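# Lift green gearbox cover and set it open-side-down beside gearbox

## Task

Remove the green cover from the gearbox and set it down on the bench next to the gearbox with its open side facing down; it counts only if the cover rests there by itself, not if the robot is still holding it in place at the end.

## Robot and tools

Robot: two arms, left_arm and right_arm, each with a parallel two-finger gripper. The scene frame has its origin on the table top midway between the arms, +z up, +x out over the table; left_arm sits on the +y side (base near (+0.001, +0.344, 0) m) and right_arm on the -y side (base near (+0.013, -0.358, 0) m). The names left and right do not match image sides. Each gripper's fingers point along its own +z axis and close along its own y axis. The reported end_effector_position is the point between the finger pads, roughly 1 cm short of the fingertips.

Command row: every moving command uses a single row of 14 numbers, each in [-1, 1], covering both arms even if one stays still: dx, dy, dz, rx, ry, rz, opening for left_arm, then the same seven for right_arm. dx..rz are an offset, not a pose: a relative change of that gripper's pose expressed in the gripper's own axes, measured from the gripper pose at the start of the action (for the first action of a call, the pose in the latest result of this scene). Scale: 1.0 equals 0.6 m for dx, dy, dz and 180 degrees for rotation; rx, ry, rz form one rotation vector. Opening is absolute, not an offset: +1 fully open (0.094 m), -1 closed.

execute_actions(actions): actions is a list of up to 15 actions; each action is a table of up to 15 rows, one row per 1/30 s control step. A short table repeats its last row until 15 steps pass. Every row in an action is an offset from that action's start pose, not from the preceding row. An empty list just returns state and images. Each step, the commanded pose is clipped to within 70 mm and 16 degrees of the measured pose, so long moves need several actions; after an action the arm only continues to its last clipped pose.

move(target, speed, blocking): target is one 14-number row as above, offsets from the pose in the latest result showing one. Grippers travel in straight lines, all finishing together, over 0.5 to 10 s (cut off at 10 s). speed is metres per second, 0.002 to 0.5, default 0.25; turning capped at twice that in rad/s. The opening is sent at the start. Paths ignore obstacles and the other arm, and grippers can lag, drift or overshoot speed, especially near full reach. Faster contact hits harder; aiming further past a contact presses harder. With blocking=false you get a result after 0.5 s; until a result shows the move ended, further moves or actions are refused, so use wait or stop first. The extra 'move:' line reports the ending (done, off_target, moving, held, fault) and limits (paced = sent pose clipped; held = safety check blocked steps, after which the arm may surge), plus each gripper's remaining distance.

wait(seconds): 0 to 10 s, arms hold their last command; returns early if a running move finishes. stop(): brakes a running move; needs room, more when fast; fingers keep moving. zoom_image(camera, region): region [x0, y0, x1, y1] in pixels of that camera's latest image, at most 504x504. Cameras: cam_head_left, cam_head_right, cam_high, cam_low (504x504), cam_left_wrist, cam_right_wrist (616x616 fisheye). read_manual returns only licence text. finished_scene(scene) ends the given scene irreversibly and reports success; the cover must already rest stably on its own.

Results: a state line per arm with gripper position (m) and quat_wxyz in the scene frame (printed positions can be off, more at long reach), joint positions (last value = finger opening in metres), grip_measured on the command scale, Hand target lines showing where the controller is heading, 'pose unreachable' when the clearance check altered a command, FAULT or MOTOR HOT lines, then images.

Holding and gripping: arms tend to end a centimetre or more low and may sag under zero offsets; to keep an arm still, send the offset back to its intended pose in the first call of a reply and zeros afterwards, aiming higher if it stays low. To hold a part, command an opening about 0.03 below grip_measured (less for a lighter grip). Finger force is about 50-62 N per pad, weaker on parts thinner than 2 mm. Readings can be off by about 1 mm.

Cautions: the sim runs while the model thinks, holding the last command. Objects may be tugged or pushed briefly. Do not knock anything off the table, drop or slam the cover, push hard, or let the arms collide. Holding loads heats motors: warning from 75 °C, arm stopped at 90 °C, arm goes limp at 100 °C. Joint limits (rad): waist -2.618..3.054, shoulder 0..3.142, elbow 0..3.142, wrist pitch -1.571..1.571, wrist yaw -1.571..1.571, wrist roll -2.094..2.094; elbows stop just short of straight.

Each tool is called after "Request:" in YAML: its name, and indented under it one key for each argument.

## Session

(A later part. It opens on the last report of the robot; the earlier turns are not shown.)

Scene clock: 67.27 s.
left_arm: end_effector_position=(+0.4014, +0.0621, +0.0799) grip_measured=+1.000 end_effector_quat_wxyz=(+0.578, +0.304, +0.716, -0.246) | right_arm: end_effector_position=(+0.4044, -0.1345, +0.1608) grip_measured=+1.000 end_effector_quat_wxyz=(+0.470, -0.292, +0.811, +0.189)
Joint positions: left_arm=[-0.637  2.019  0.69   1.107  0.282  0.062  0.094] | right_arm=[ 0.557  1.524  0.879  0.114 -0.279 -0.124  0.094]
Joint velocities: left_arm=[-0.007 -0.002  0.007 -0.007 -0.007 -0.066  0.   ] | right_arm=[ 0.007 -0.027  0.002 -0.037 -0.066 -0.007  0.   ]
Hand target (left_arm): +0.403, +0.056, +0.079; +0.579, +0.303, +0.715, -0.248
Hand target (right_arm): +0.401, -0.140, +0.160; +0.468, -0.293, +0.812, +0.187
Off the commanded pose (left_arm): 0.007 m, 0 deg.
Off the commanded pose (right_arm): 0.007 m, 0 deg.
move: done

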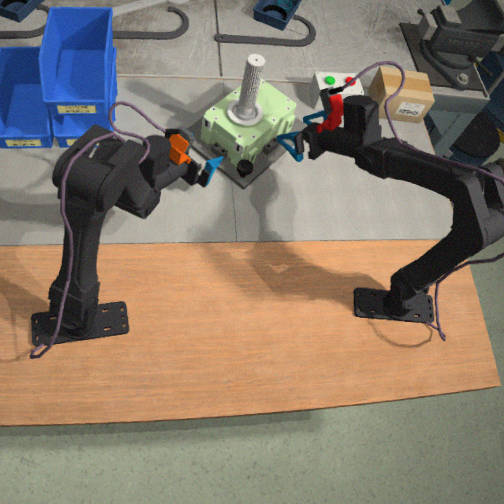

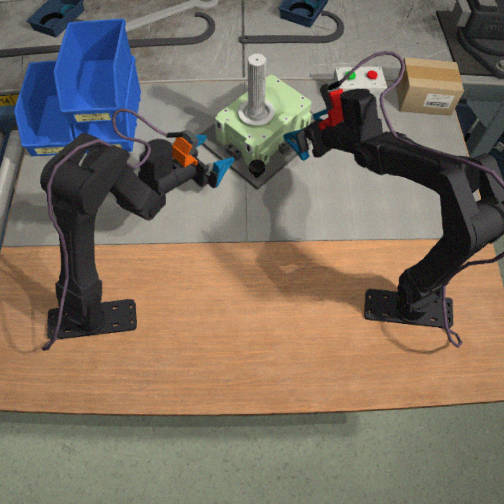

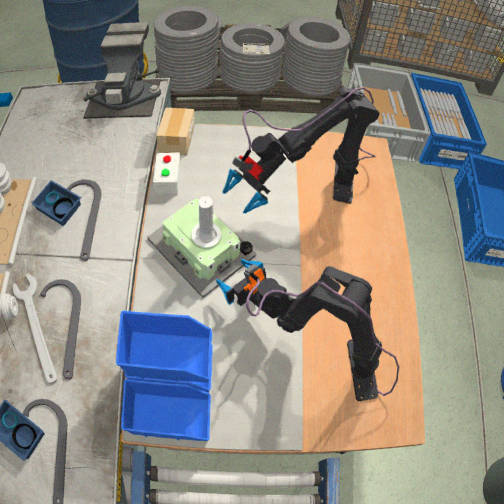

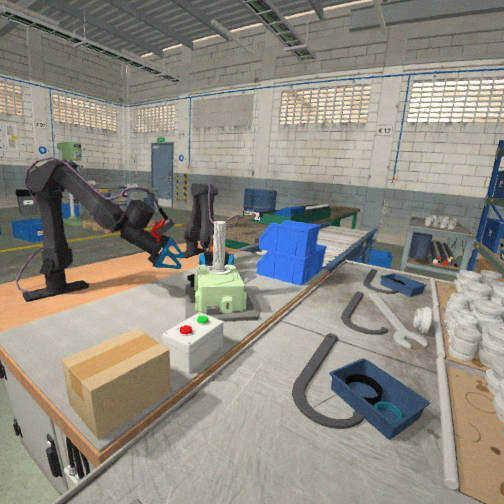

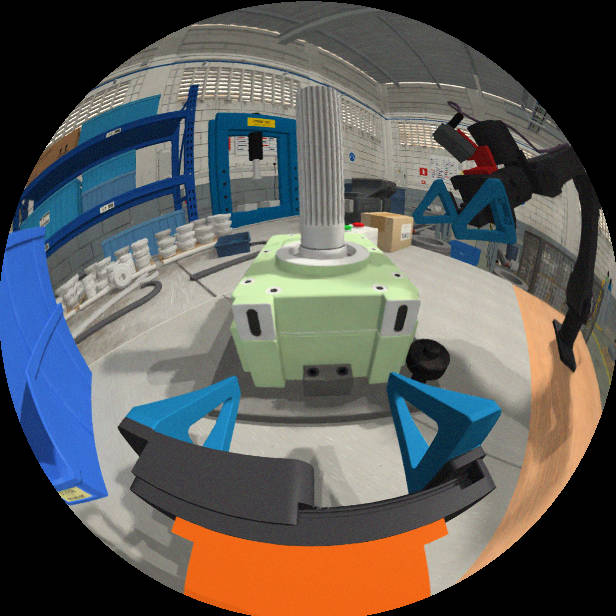

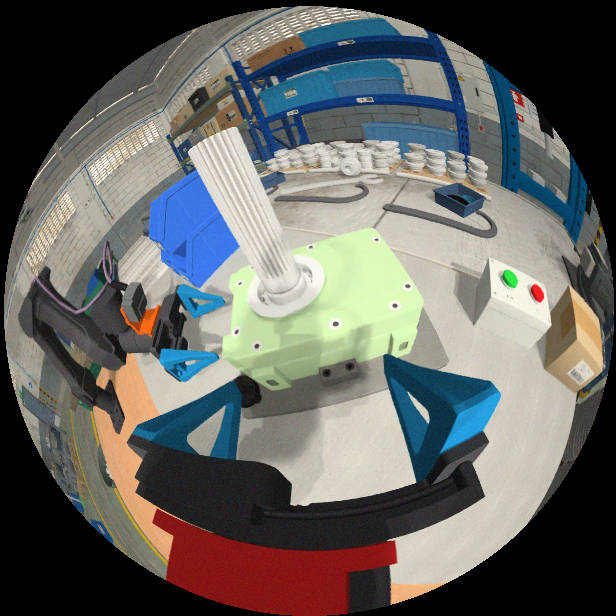

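Request:
move:
  target: [-0.0422,-0.0177,0.0217,0,0,0,1, 0,0,0,0,0,0,1]
  speed: 0.05

Scene clock: 72.57 s.
left_arm: end_effector_position=(+0.4053, +0.0466, +0.0938) grip_measured=+1.000 end_effector_quat_wxyz=(+0.577, +0.304, +0.718, -0.244) | right_arm: end_effector_position=(+0.4043, -0.1345, +0.1607) grip_measured=+1.000 end_effector_quat_wxyz=(+0.470, -0.292, +0.811, +0.188)
Joint positions: left_arm=[-0.674  1.986  0.745  1.018  0.245  0.056  0.094] | right_arm=[ 0.557  1.524  0.879  0.114 -0.279 -0.125  0.094]
Joint velocities: left_arm=[-0.012  0.002  0.012 -0.051  0.007 -0.037  0.   ] | right_arm=[ 0.012  0.002 -0.022  0.081 -0.066 -0.007  0.   ]
Hand target (left_arm): +0.406, +0.042, +0.102; +0.578, +0.303, +0.716, -0.246
Hand target (right_arm): +0.404, -0.135, +0.161; +0.470, -0.292, +0.811, +0.188
Off the commanded pose (left_arm): 0.010 m, 0 deg.
Off the commanded pose (right_arm): 0.000 m, 0 deg.
move: done

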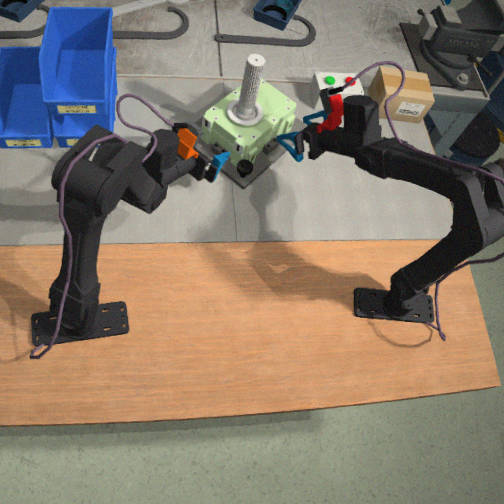

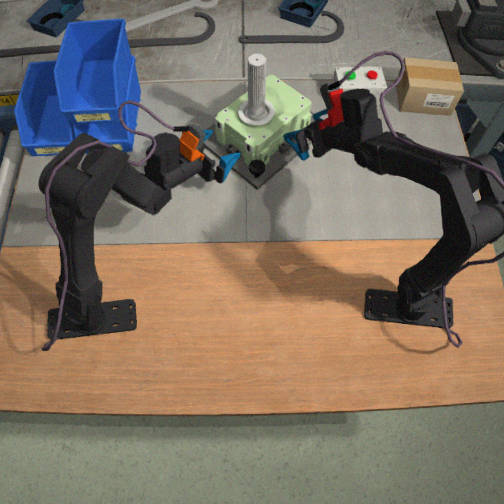

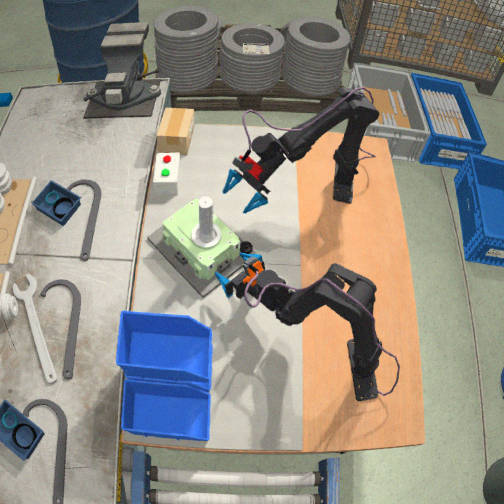

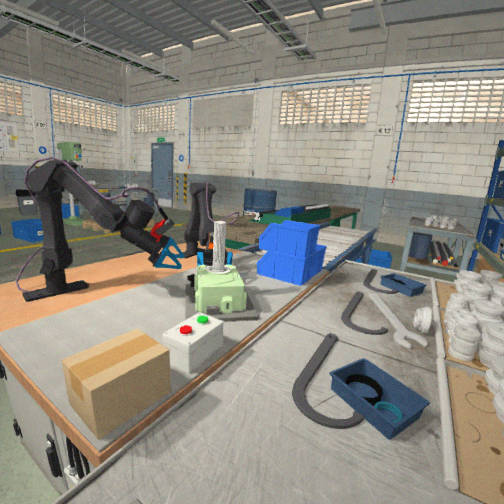

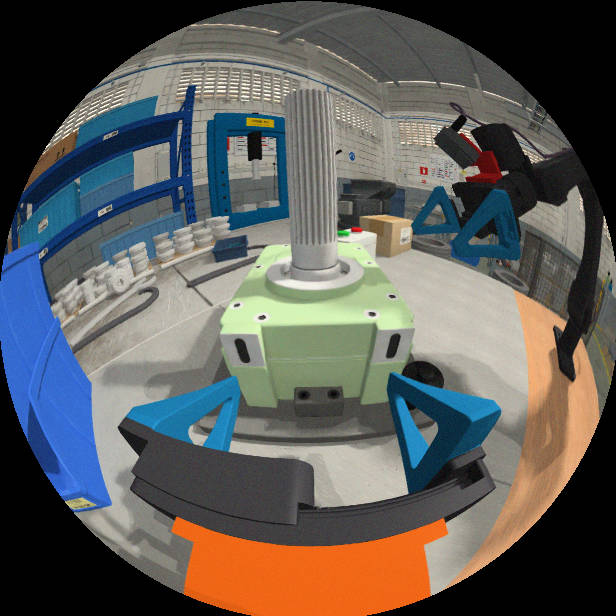

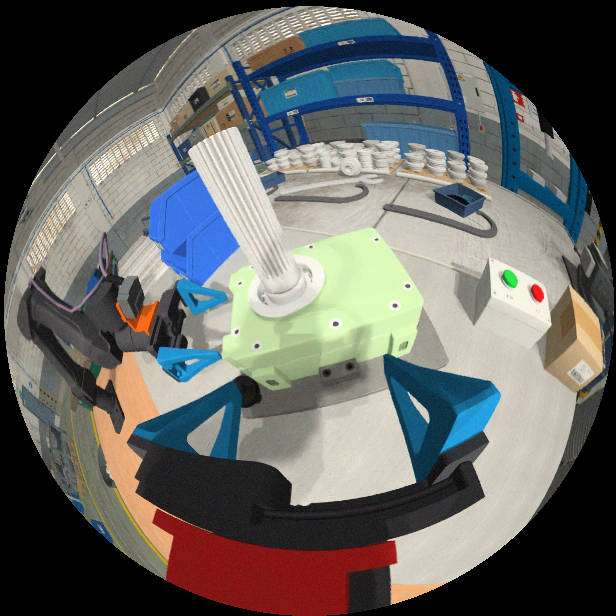

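Request:
zoom_image:
  camera: "cam_left_wrist"
  region: [200, 300, 440, 420]

Request:
zoom_image:
  camera: "cam_right_wrist"
  region: [140, 260, 300, 410]

Region (200, 300, 440, 420) of cam_left_wrist's 616x616 image, scaled by 2.100, with more detail than that image has.

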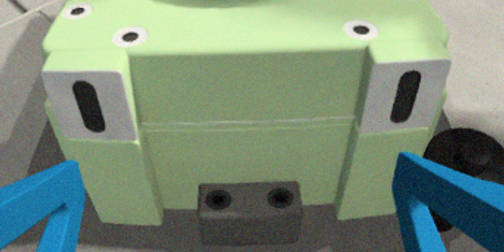

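Region (140, 260, 300, 410) of cam_right_wrist's 616x616 image, scaled by 3.150, with more detail than that image has; it fills the top 472 rows of this view, and the rest is white.

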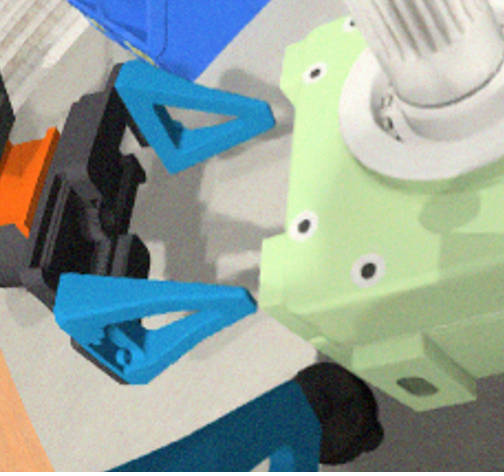

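Request:
move:
  target: [-0.0288,-0.0093,0.0192,0,0,0,1, 0,0,0,0,0,0,1]
  speed: 0.03

Request:
zoom_image:
  camera: "cam_left_wrist"
  region: [200, 300, 440, 420]

Scene clock: 75.10 s.
left_arm: end_effector_position=(+0.4108, +0.0373, +0.0998) grip_measured=+1.000 end_effector_quat_wxyz=(+0.577, +0.305, +0.718, -0.242) | right_arm: end_effector_position=(+0.4043, -0.1345, +0.1607) grip_measured=+1.000 end_effector_quat_wxyz=(+0.470, -0.292, +0.811, +0.188)
Joint positions: left_arm=[-0.69   1.986  0.791  0.971  0.227  0.056  0.094] | right_arm=[ 0.557  1.524  0.879  0.114 -0.279 -0.125  0.094]
Joint velocities: left_arm=[ 0.002 -0.007 -0.002 -0.022 -0.095 -0.051  0.   ] | right_arm=[-0.017  0.002 -0.002 -0.007  0.022 -0.022  0.   ]
Hand target (left_arm): +0.411, +0.032, +0.108; +0.577, +0.304, +0.717, -0.244
Hand target (right_arm): +0.404, -0.135, +0.161; +0.470, -0.292, +0.811, +0.188
Off the commanded pose (left_arm): 0.010 m, 0 deg.
Off the commanded pose (right_arm): 0.000 m, 0 deg.
move: done

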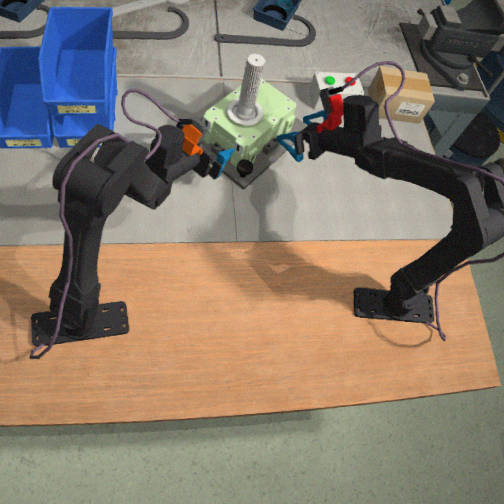

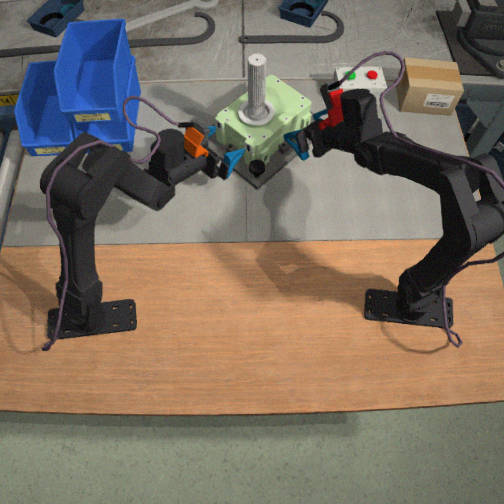

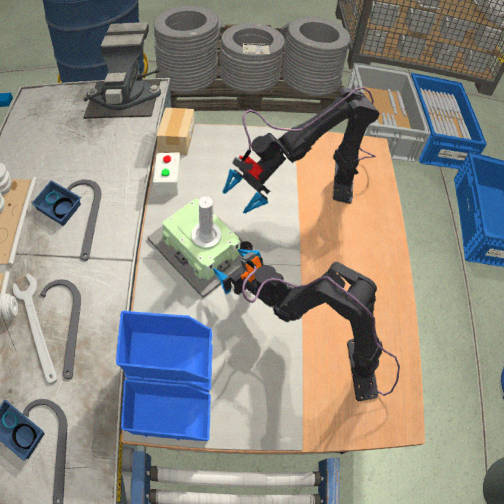

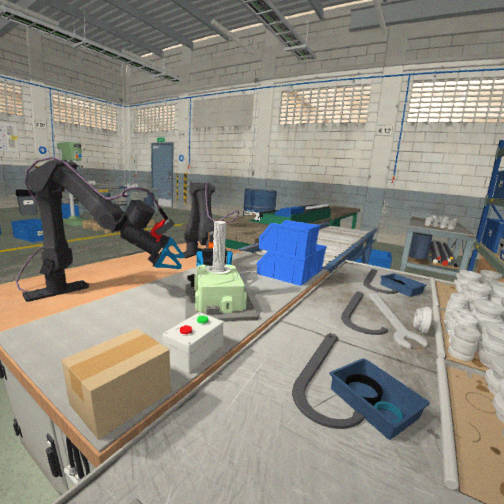

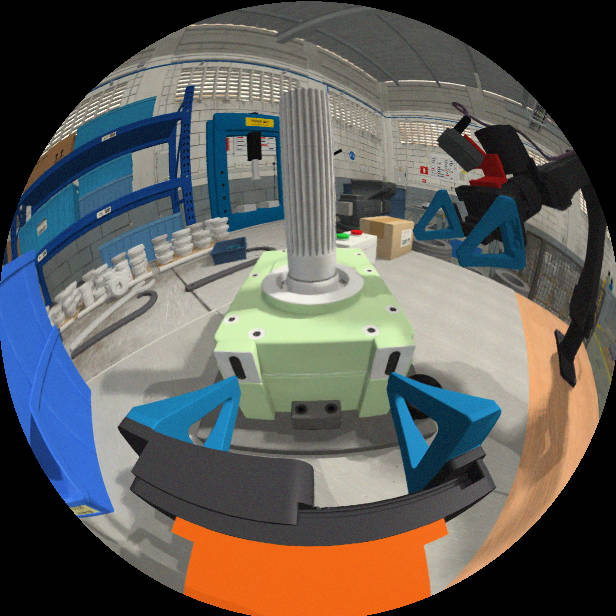

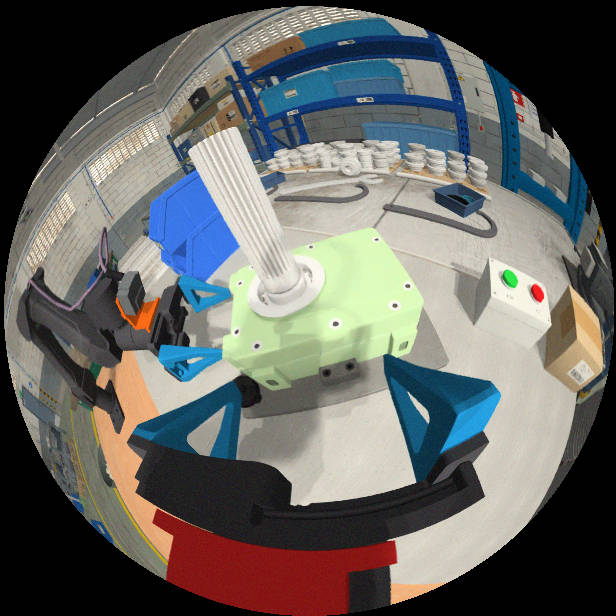

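Region (200, 300, 440, 420) of cam_left_wrist's 616x616 image, scaled by 2.100, with more detail than that image has.

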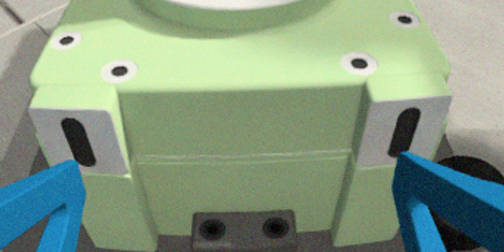

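Request:
move:
  target: [-0.0216,-0.0078,0.0150,0,0,0,1, 0,0,0,0,0,0,1]
  speed: 0.02

Request:
zoom_image:
  camera: "cam_left_wrist"
  region: [200, 300, 440, 420]

Scene clock: 76.80 s.
left_arm: end_effector_position=(+0.4148, +0.0310, +0.1052) grip_measured=+1.000 end_effector_quat_wxyz=(+0.579, +0.305, +0.717, -0.240) | right_arm: end_effector_position=(+0.4043, -0.1345, +0.1607) grip_measured=+1.000 end_effector_quat_wxyz=(+0.470, -0.292, +0.811, +0.188)
Joint positions: left_arm=[-0.7    1.986  0.823  0.942  0.214  0.056  0.094] | right_arm=[ 0.557  1.524  0.879  0.114 -0.279 -0.125  0.094]
Joint velocities: left_arm=[ 0.007  0.012  0.017 -0.11  -0.037  0.022  0.   ] | right_arm=[ 0.017 -0.012  0.007 -0.051 -0.007 -0.051  0.   ]
Hand target (left_arm): +0.415, +0.026, +0.110; +0.577, +0.304, +0.718, -0.242
Hand target (right_arm): +0.404, -0.135, +0.161; +0.470, -0.292, +0.811, +0.188
Off the commanded pose (left_arm): 0.008 m, 0 deg.
Off the commanded pose (right_arm): 0.000 m, 0 deg.
move: done

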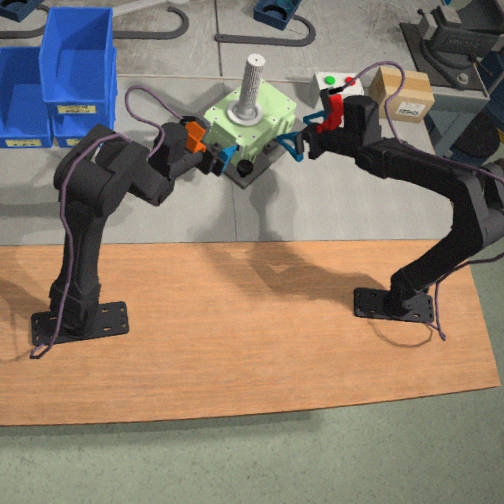

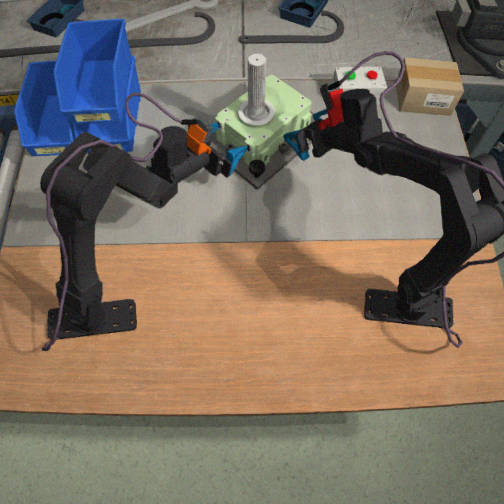

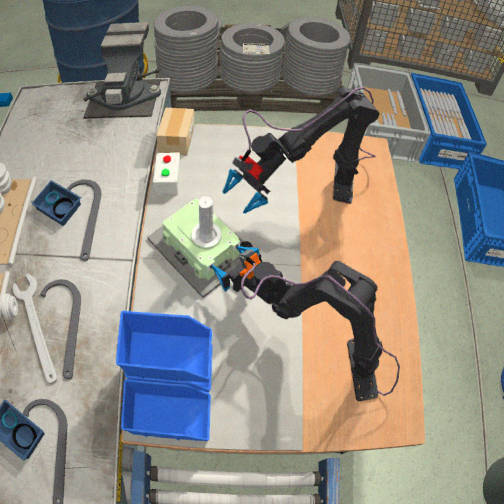

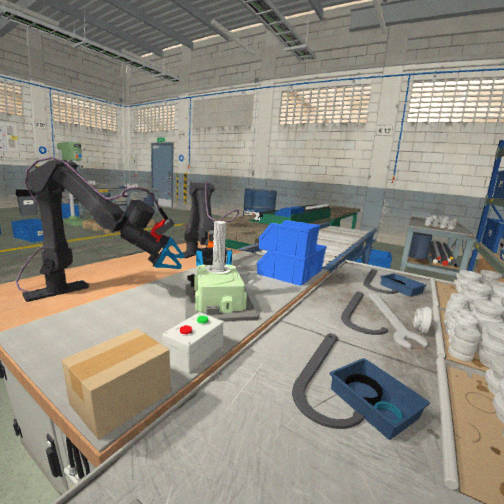

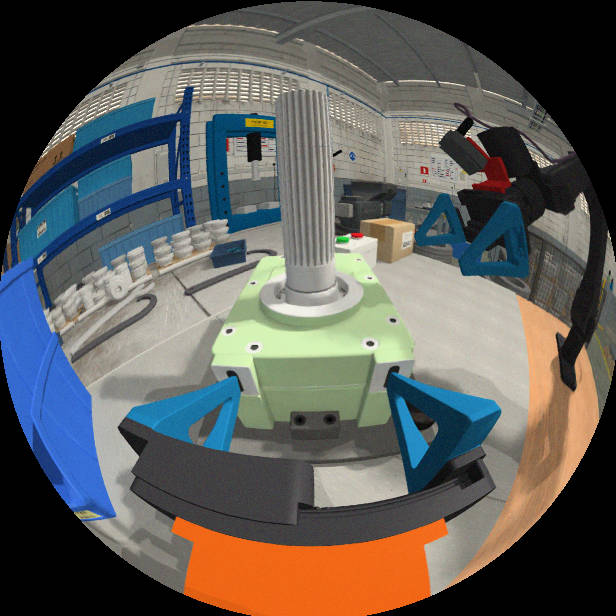

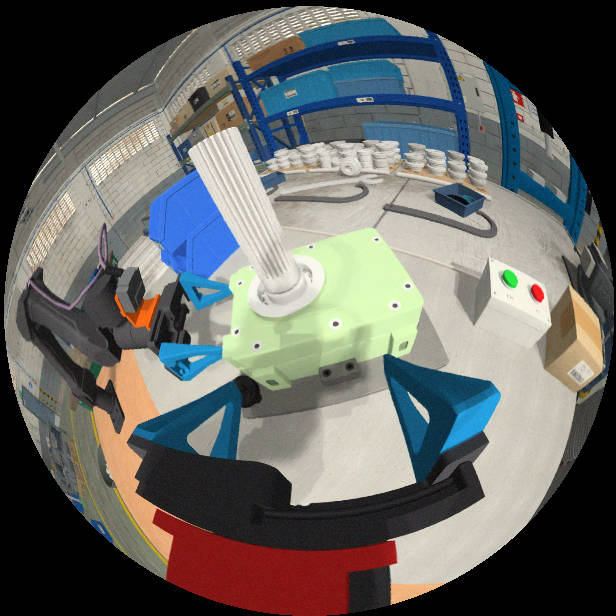

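Region (200, 300, 440, 420) of cam_left_wrist's 616x616 image, scaled by 2.100, with more detail than that image has.

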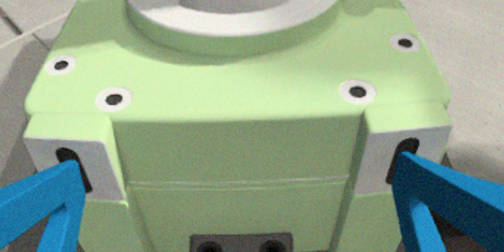

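Request:
execute_actions:
  actions:
    - [[-0.0033,-0.0058,0.0055,0,0,0,1, 0,0,0,0,0,0,1]]

Request:
zoom_image:
  camera: "cam_left_wrist"
  region: [200, 300, 440, 420]

Scene clock: 77.93 s.
left_arm: end_effector_position=(+0.4152, +0.0317, +0.1043) grip_measured=+1.000 end_effector_quat_wxyz=(+0.578, +0.304, +0.719, -0.239) | right_arm: end_effector_position=(+0.4043, -0.1345, +0.1607) grip_measured=+1.000 end_effector_quat_wxyz=(+0.470, -0.292, +0.811, +0.188)
Joint positions: left_arm=[-0.7    1.986  0.823  0.939  0.21   0.056  0.094] | right_arm=[ 0.557  1.524  0.879  0.114 -0.279 -0.125  0.094]
Joint velocities: left_arm=[-0.012  0.002  0.017 -0.022 -0.007 -0.066  0.   ] | right_arm=[ 0.012 -0.002  0.007 -0.007  0.007 -0.022  0.   ]
Hand target (left_arm): +0.415, +0.026, +0.106; +0.579, +0.305, +0.717, -0.241
Hand target (right_arm): +0.404, -0.135, +0.161; +0.470, -0.292, +0.811, +0.188
Off the commanded pose (left_arm): 0.006 m, 0 deg.
Off the commanded pose (right_arm): 0.000 m, 0 deg.

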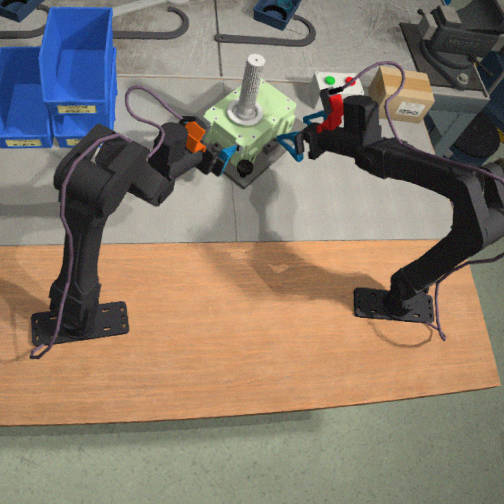

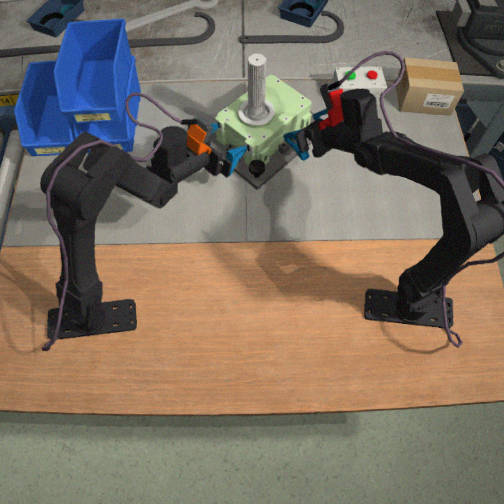

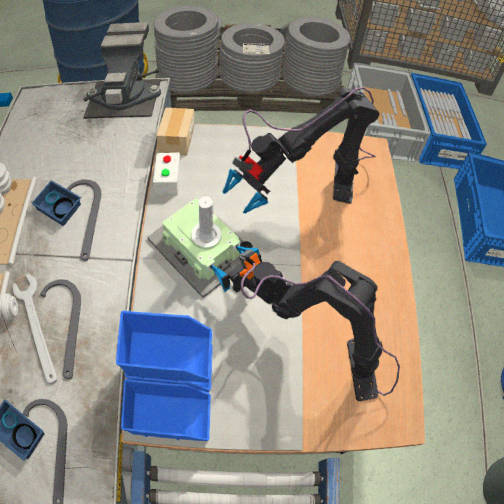

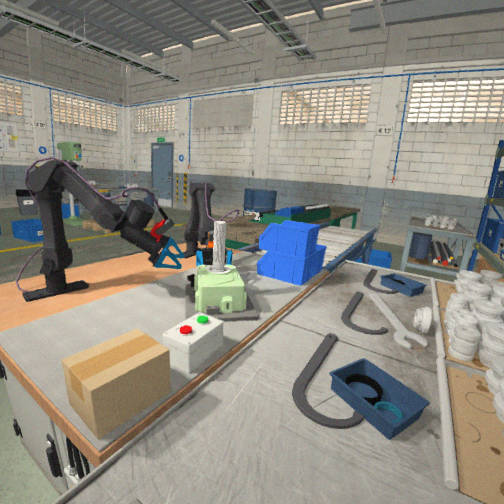

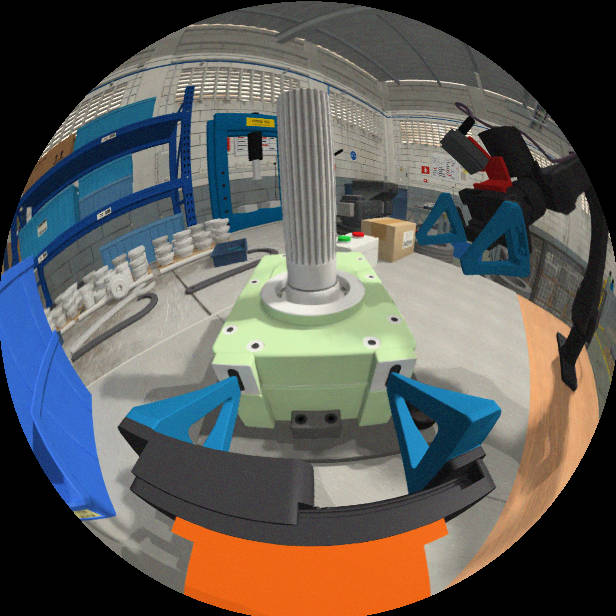

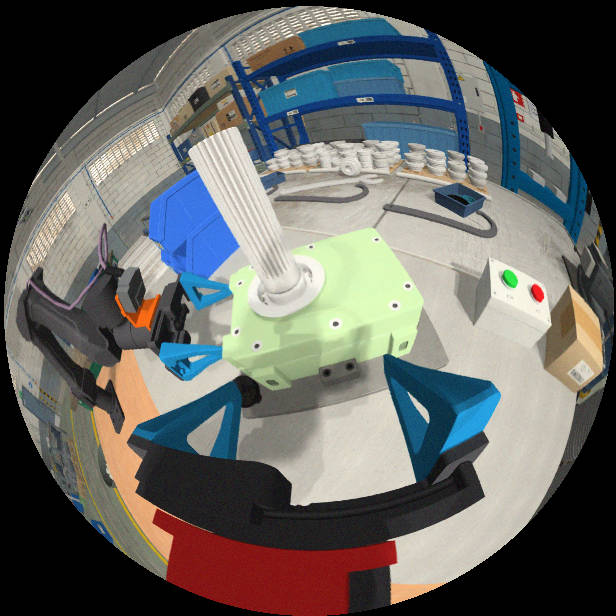

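Region (200, 300, 440, 420) of cam_left_wrist's 616x616 image, scaled by 2.100, with more detail than that image has.

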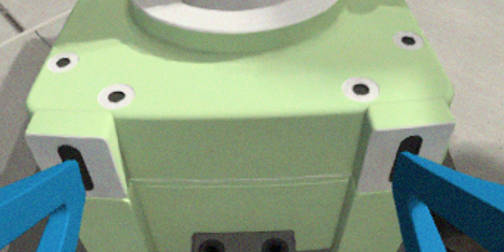

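Request:
execute_actions:
  actions:
    - [[0.0102,-0.0058,0.0084,0,0,0,1, 0,0,0,0,0,0,1]]

Request:
zoom_image:
  camera: "cam_left_wrist"
  region: [200, 300, 440, 420]

Scene clock: 78.67 s.
left_arm: end_effector_position=(+0.4166, +0.0317, +0.1027) grip_measured=+1.000 end_effector_quat_wxyz=(+0.582, +0.302, +0.717, -0.238) | right_arm: end_effector_position=(+0.4043, -0.1345, +0.1607) grip_measured=+1.000 end_effector_quat_wxyz=(+0.470, -0.292, +0.811, +0.188)
Joint positions: left_arm=[-0.7    2.001  0.823  0.962  0.205  0.056  0.094] | right_arm=[ 0.557  1.524  0.879  0.114 -0.279 -0.125  0.094]
Joint velocities: left_arm=[ 0.007  0.007  0.002 -0.007 -0.007 -0.022  0.   ] | right_arm=[ 0.002 -0.007  0.007  0.007 -0.037 -0.022  0.   ]
Hand target (left_arm): +0.415, +0.027, +0.097; +0.578, +0.303, +0.719, -0.239
Hand target (right_arm): +0.404, -0.135, +0.161; +0.470, -0.292, +0.811, +0.188
Off the commanded pose (left_arm): 0.008 m, 1 deg.
Off the commanded pose (right_arm): 0.000 m, 0 deg.

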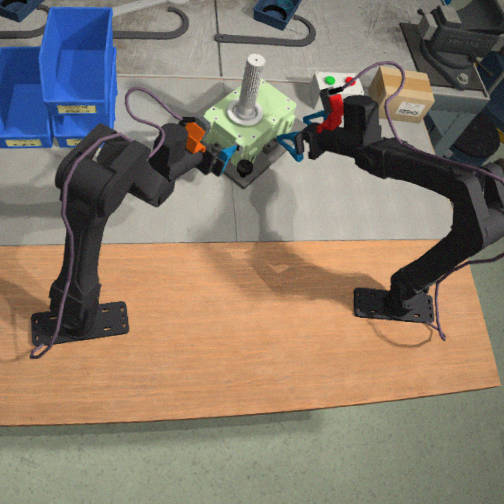

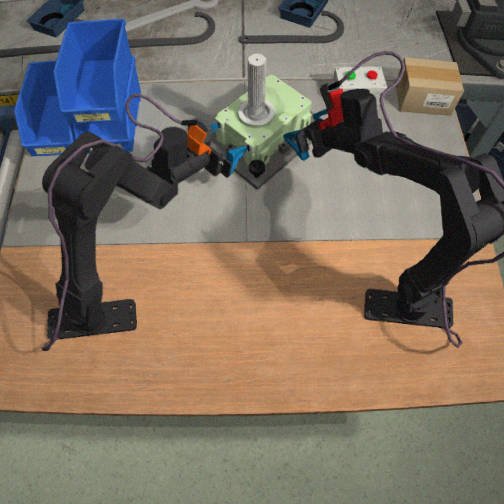

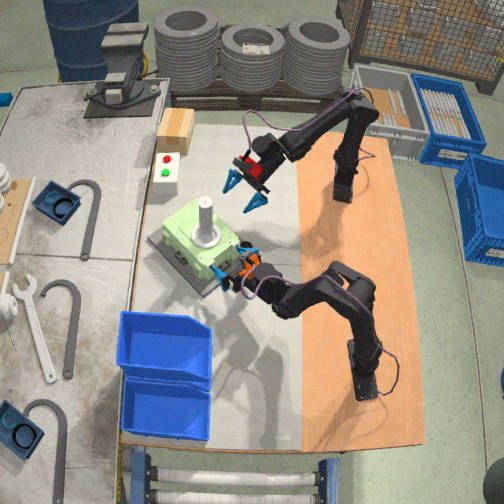

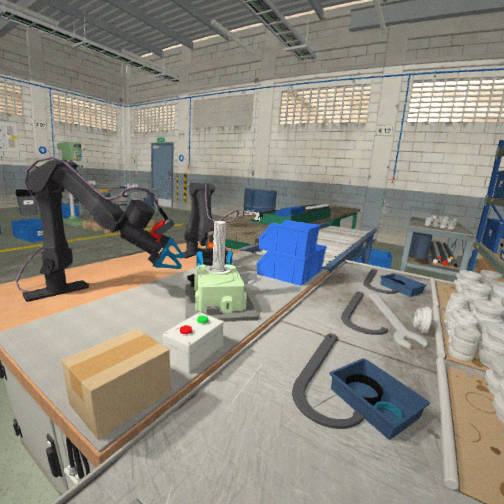

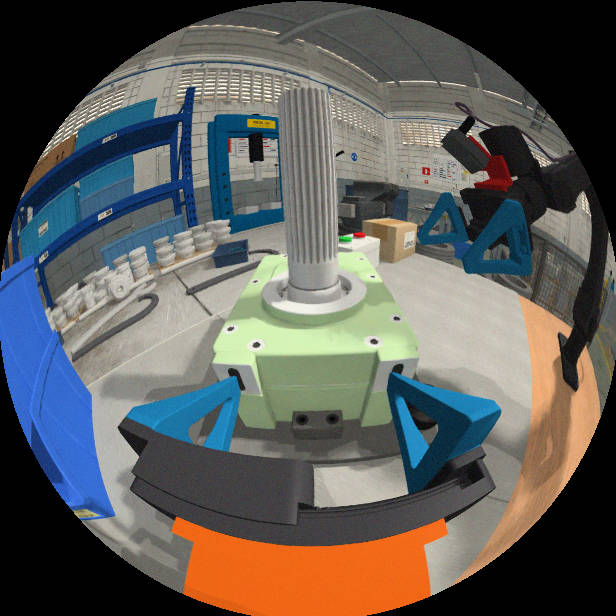

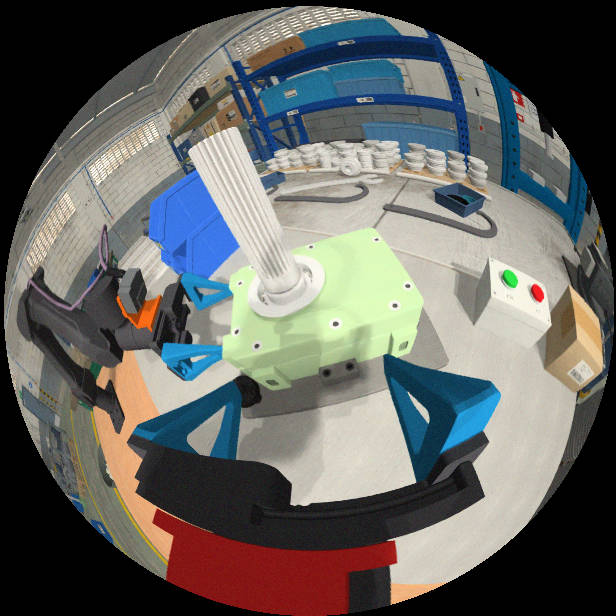

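Region (200, 300, 440, 420) of cam_left_wrist's 616x616 image, scaled by 2.100, with more detail than that image has.

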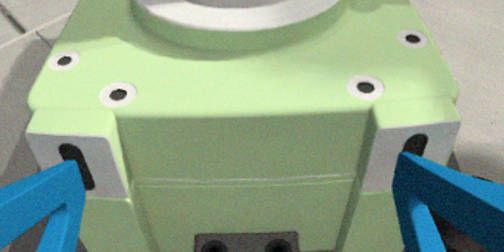

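Request:
move:
  target: [-0.0007,-0.0073,0.0241,0,0,0,1, 0,0,0,0,0,0,1]
  speed: 0.015

Request:
zoom_image:
  camera: "cam_left_wrist"
  region: [200, 300, 440, 420]

Request:
zoom_image:
  camera: "cam_right_wrist"
  region: [170, 260, 290, 390]

Scene clock: 80.60 s.
left_arm: end_effector_position=(+0.4175, +0.0310, +0.1033) grip_measured=+1.000 end_effector_quat_wxyz=(+0.583, +0.302, +0.716, -0.238) | right_arm: end_effector_position=(+0.4043, -0.1345, +0.1607) grip_measured=+1.000 end_effector_quat_wxyz=(+0.470, -0.292, +0.811, +0.188)
Joint positions: left_arm=[-0.7    2.004  0.827  0.963  0.206  0.056  0.094] | right_arm=[ 0.557  1.524  0.879  0.114 -0.279 -0.125  0.094]
Joint velocities: left_arm=[ 0.007 -0.002 -0.012 -0.007 -0.037 -0.066  0.   ] | right_arm=[ 0.012 -0.012  0.002  0.022  0.051  0.007  0.   ]
Hand target (left_arm): +0.422, +0.019, +0.100; +0.582, +0.302, +0.717, -0.238
Hand target (right_arm): +0.404, -0.135, +0.161; +0.470, -0.292, +0.811, +0.188
Off the commanded pose (left_arm): 0.014 m, 0 deg.
Off the commanded pose (right_arm): 0.000 m, 0 deg.
move: off_target (left_arm)

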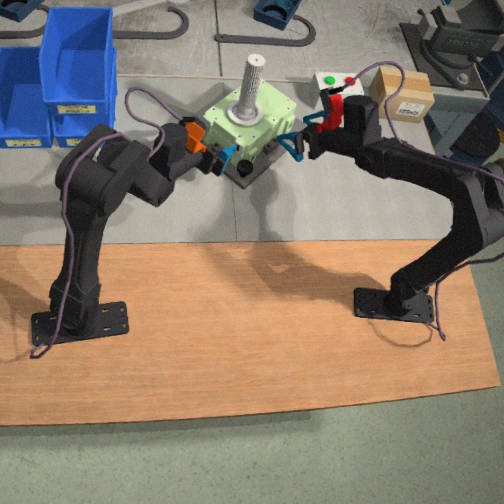

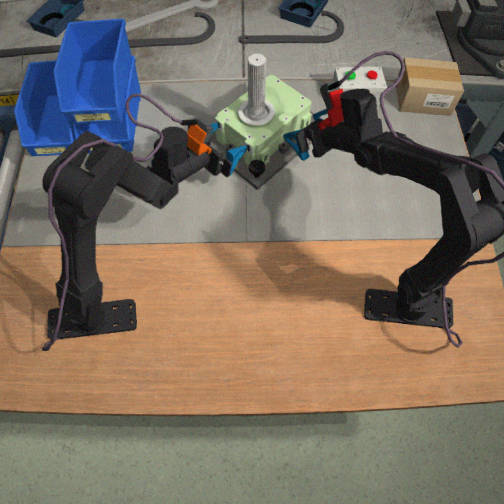

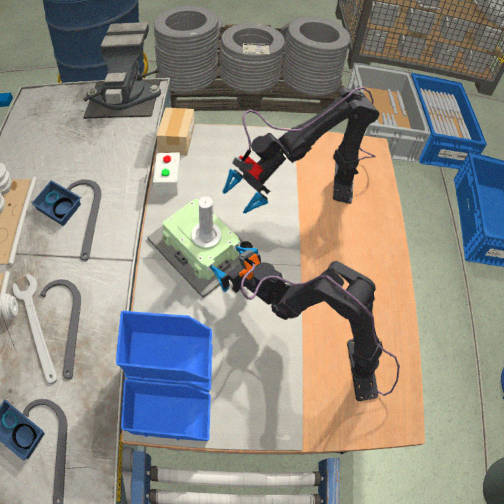

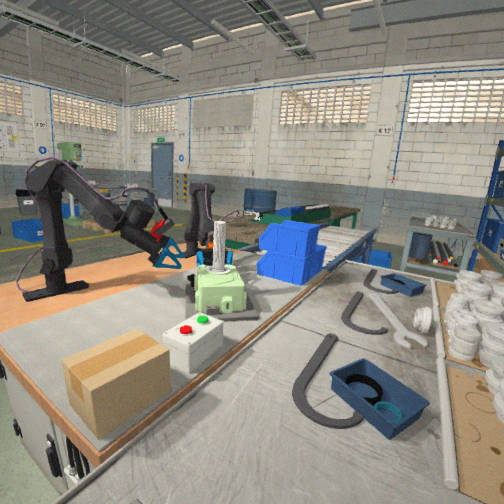

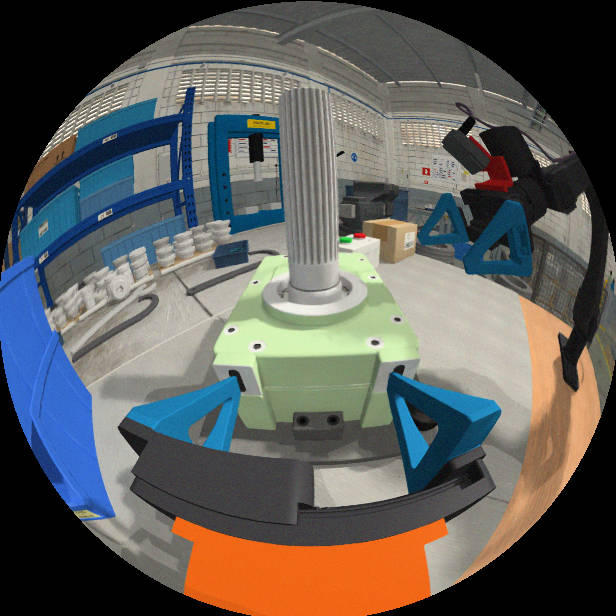

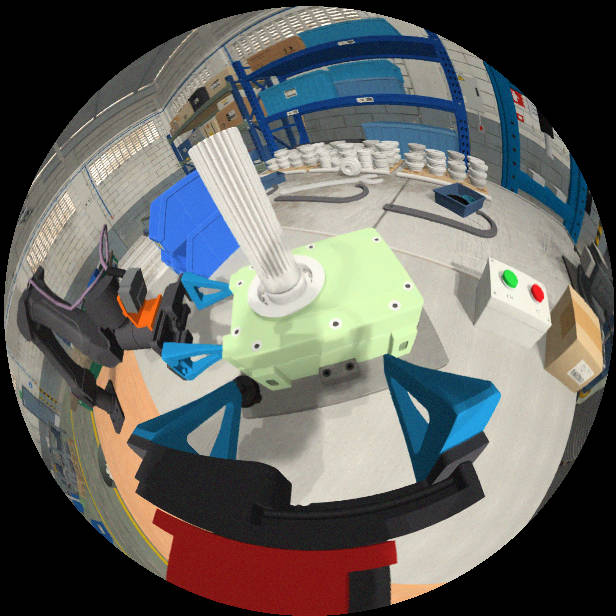

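Region (200, 300, 440, 420) of cam_left_wrist's 616x616 image, scaled by 2.100, with more detail than that image has.

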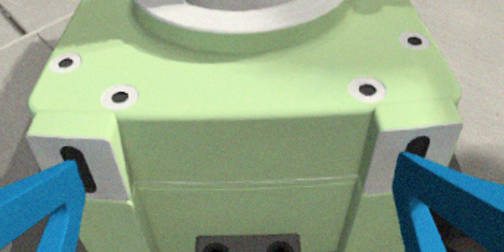

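Region (170, 260, 290, 390) of cam_right_wrist's 616x616 image, scaled by 3.877, with more detail than that image has; it fills the left 465 columns of this view, and the rest is white.

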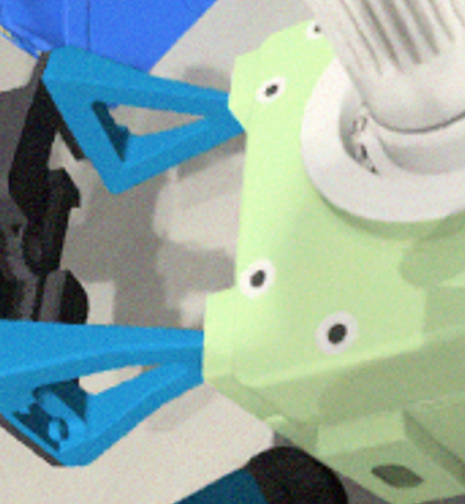

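Request:
zoom_image:
  camera: "cam_left_wrist"
  region: [210, 350, 270, 400]

Request:
zoom_image:
  camera: "cam_left_wrist"
  region: [365, 345, 425, 395]

Region (210, 350, 270, 400) of cam_left_wrist's 616x616 image, scaled by 8.400, with more detail than that image has.

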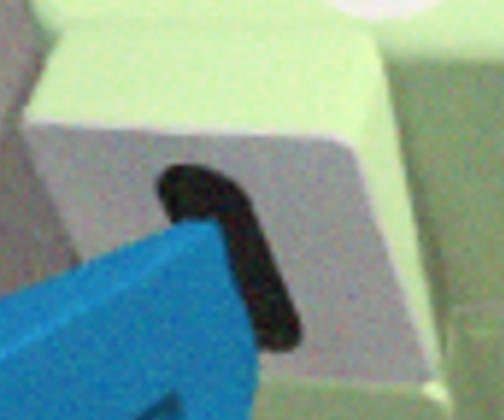

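Region (365, 345, 425, 395) of cam_left_wrist's 616x616 image, scaled by 8.400, with more detail than that image has.

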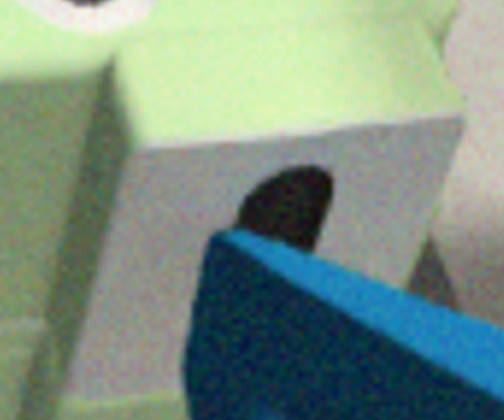

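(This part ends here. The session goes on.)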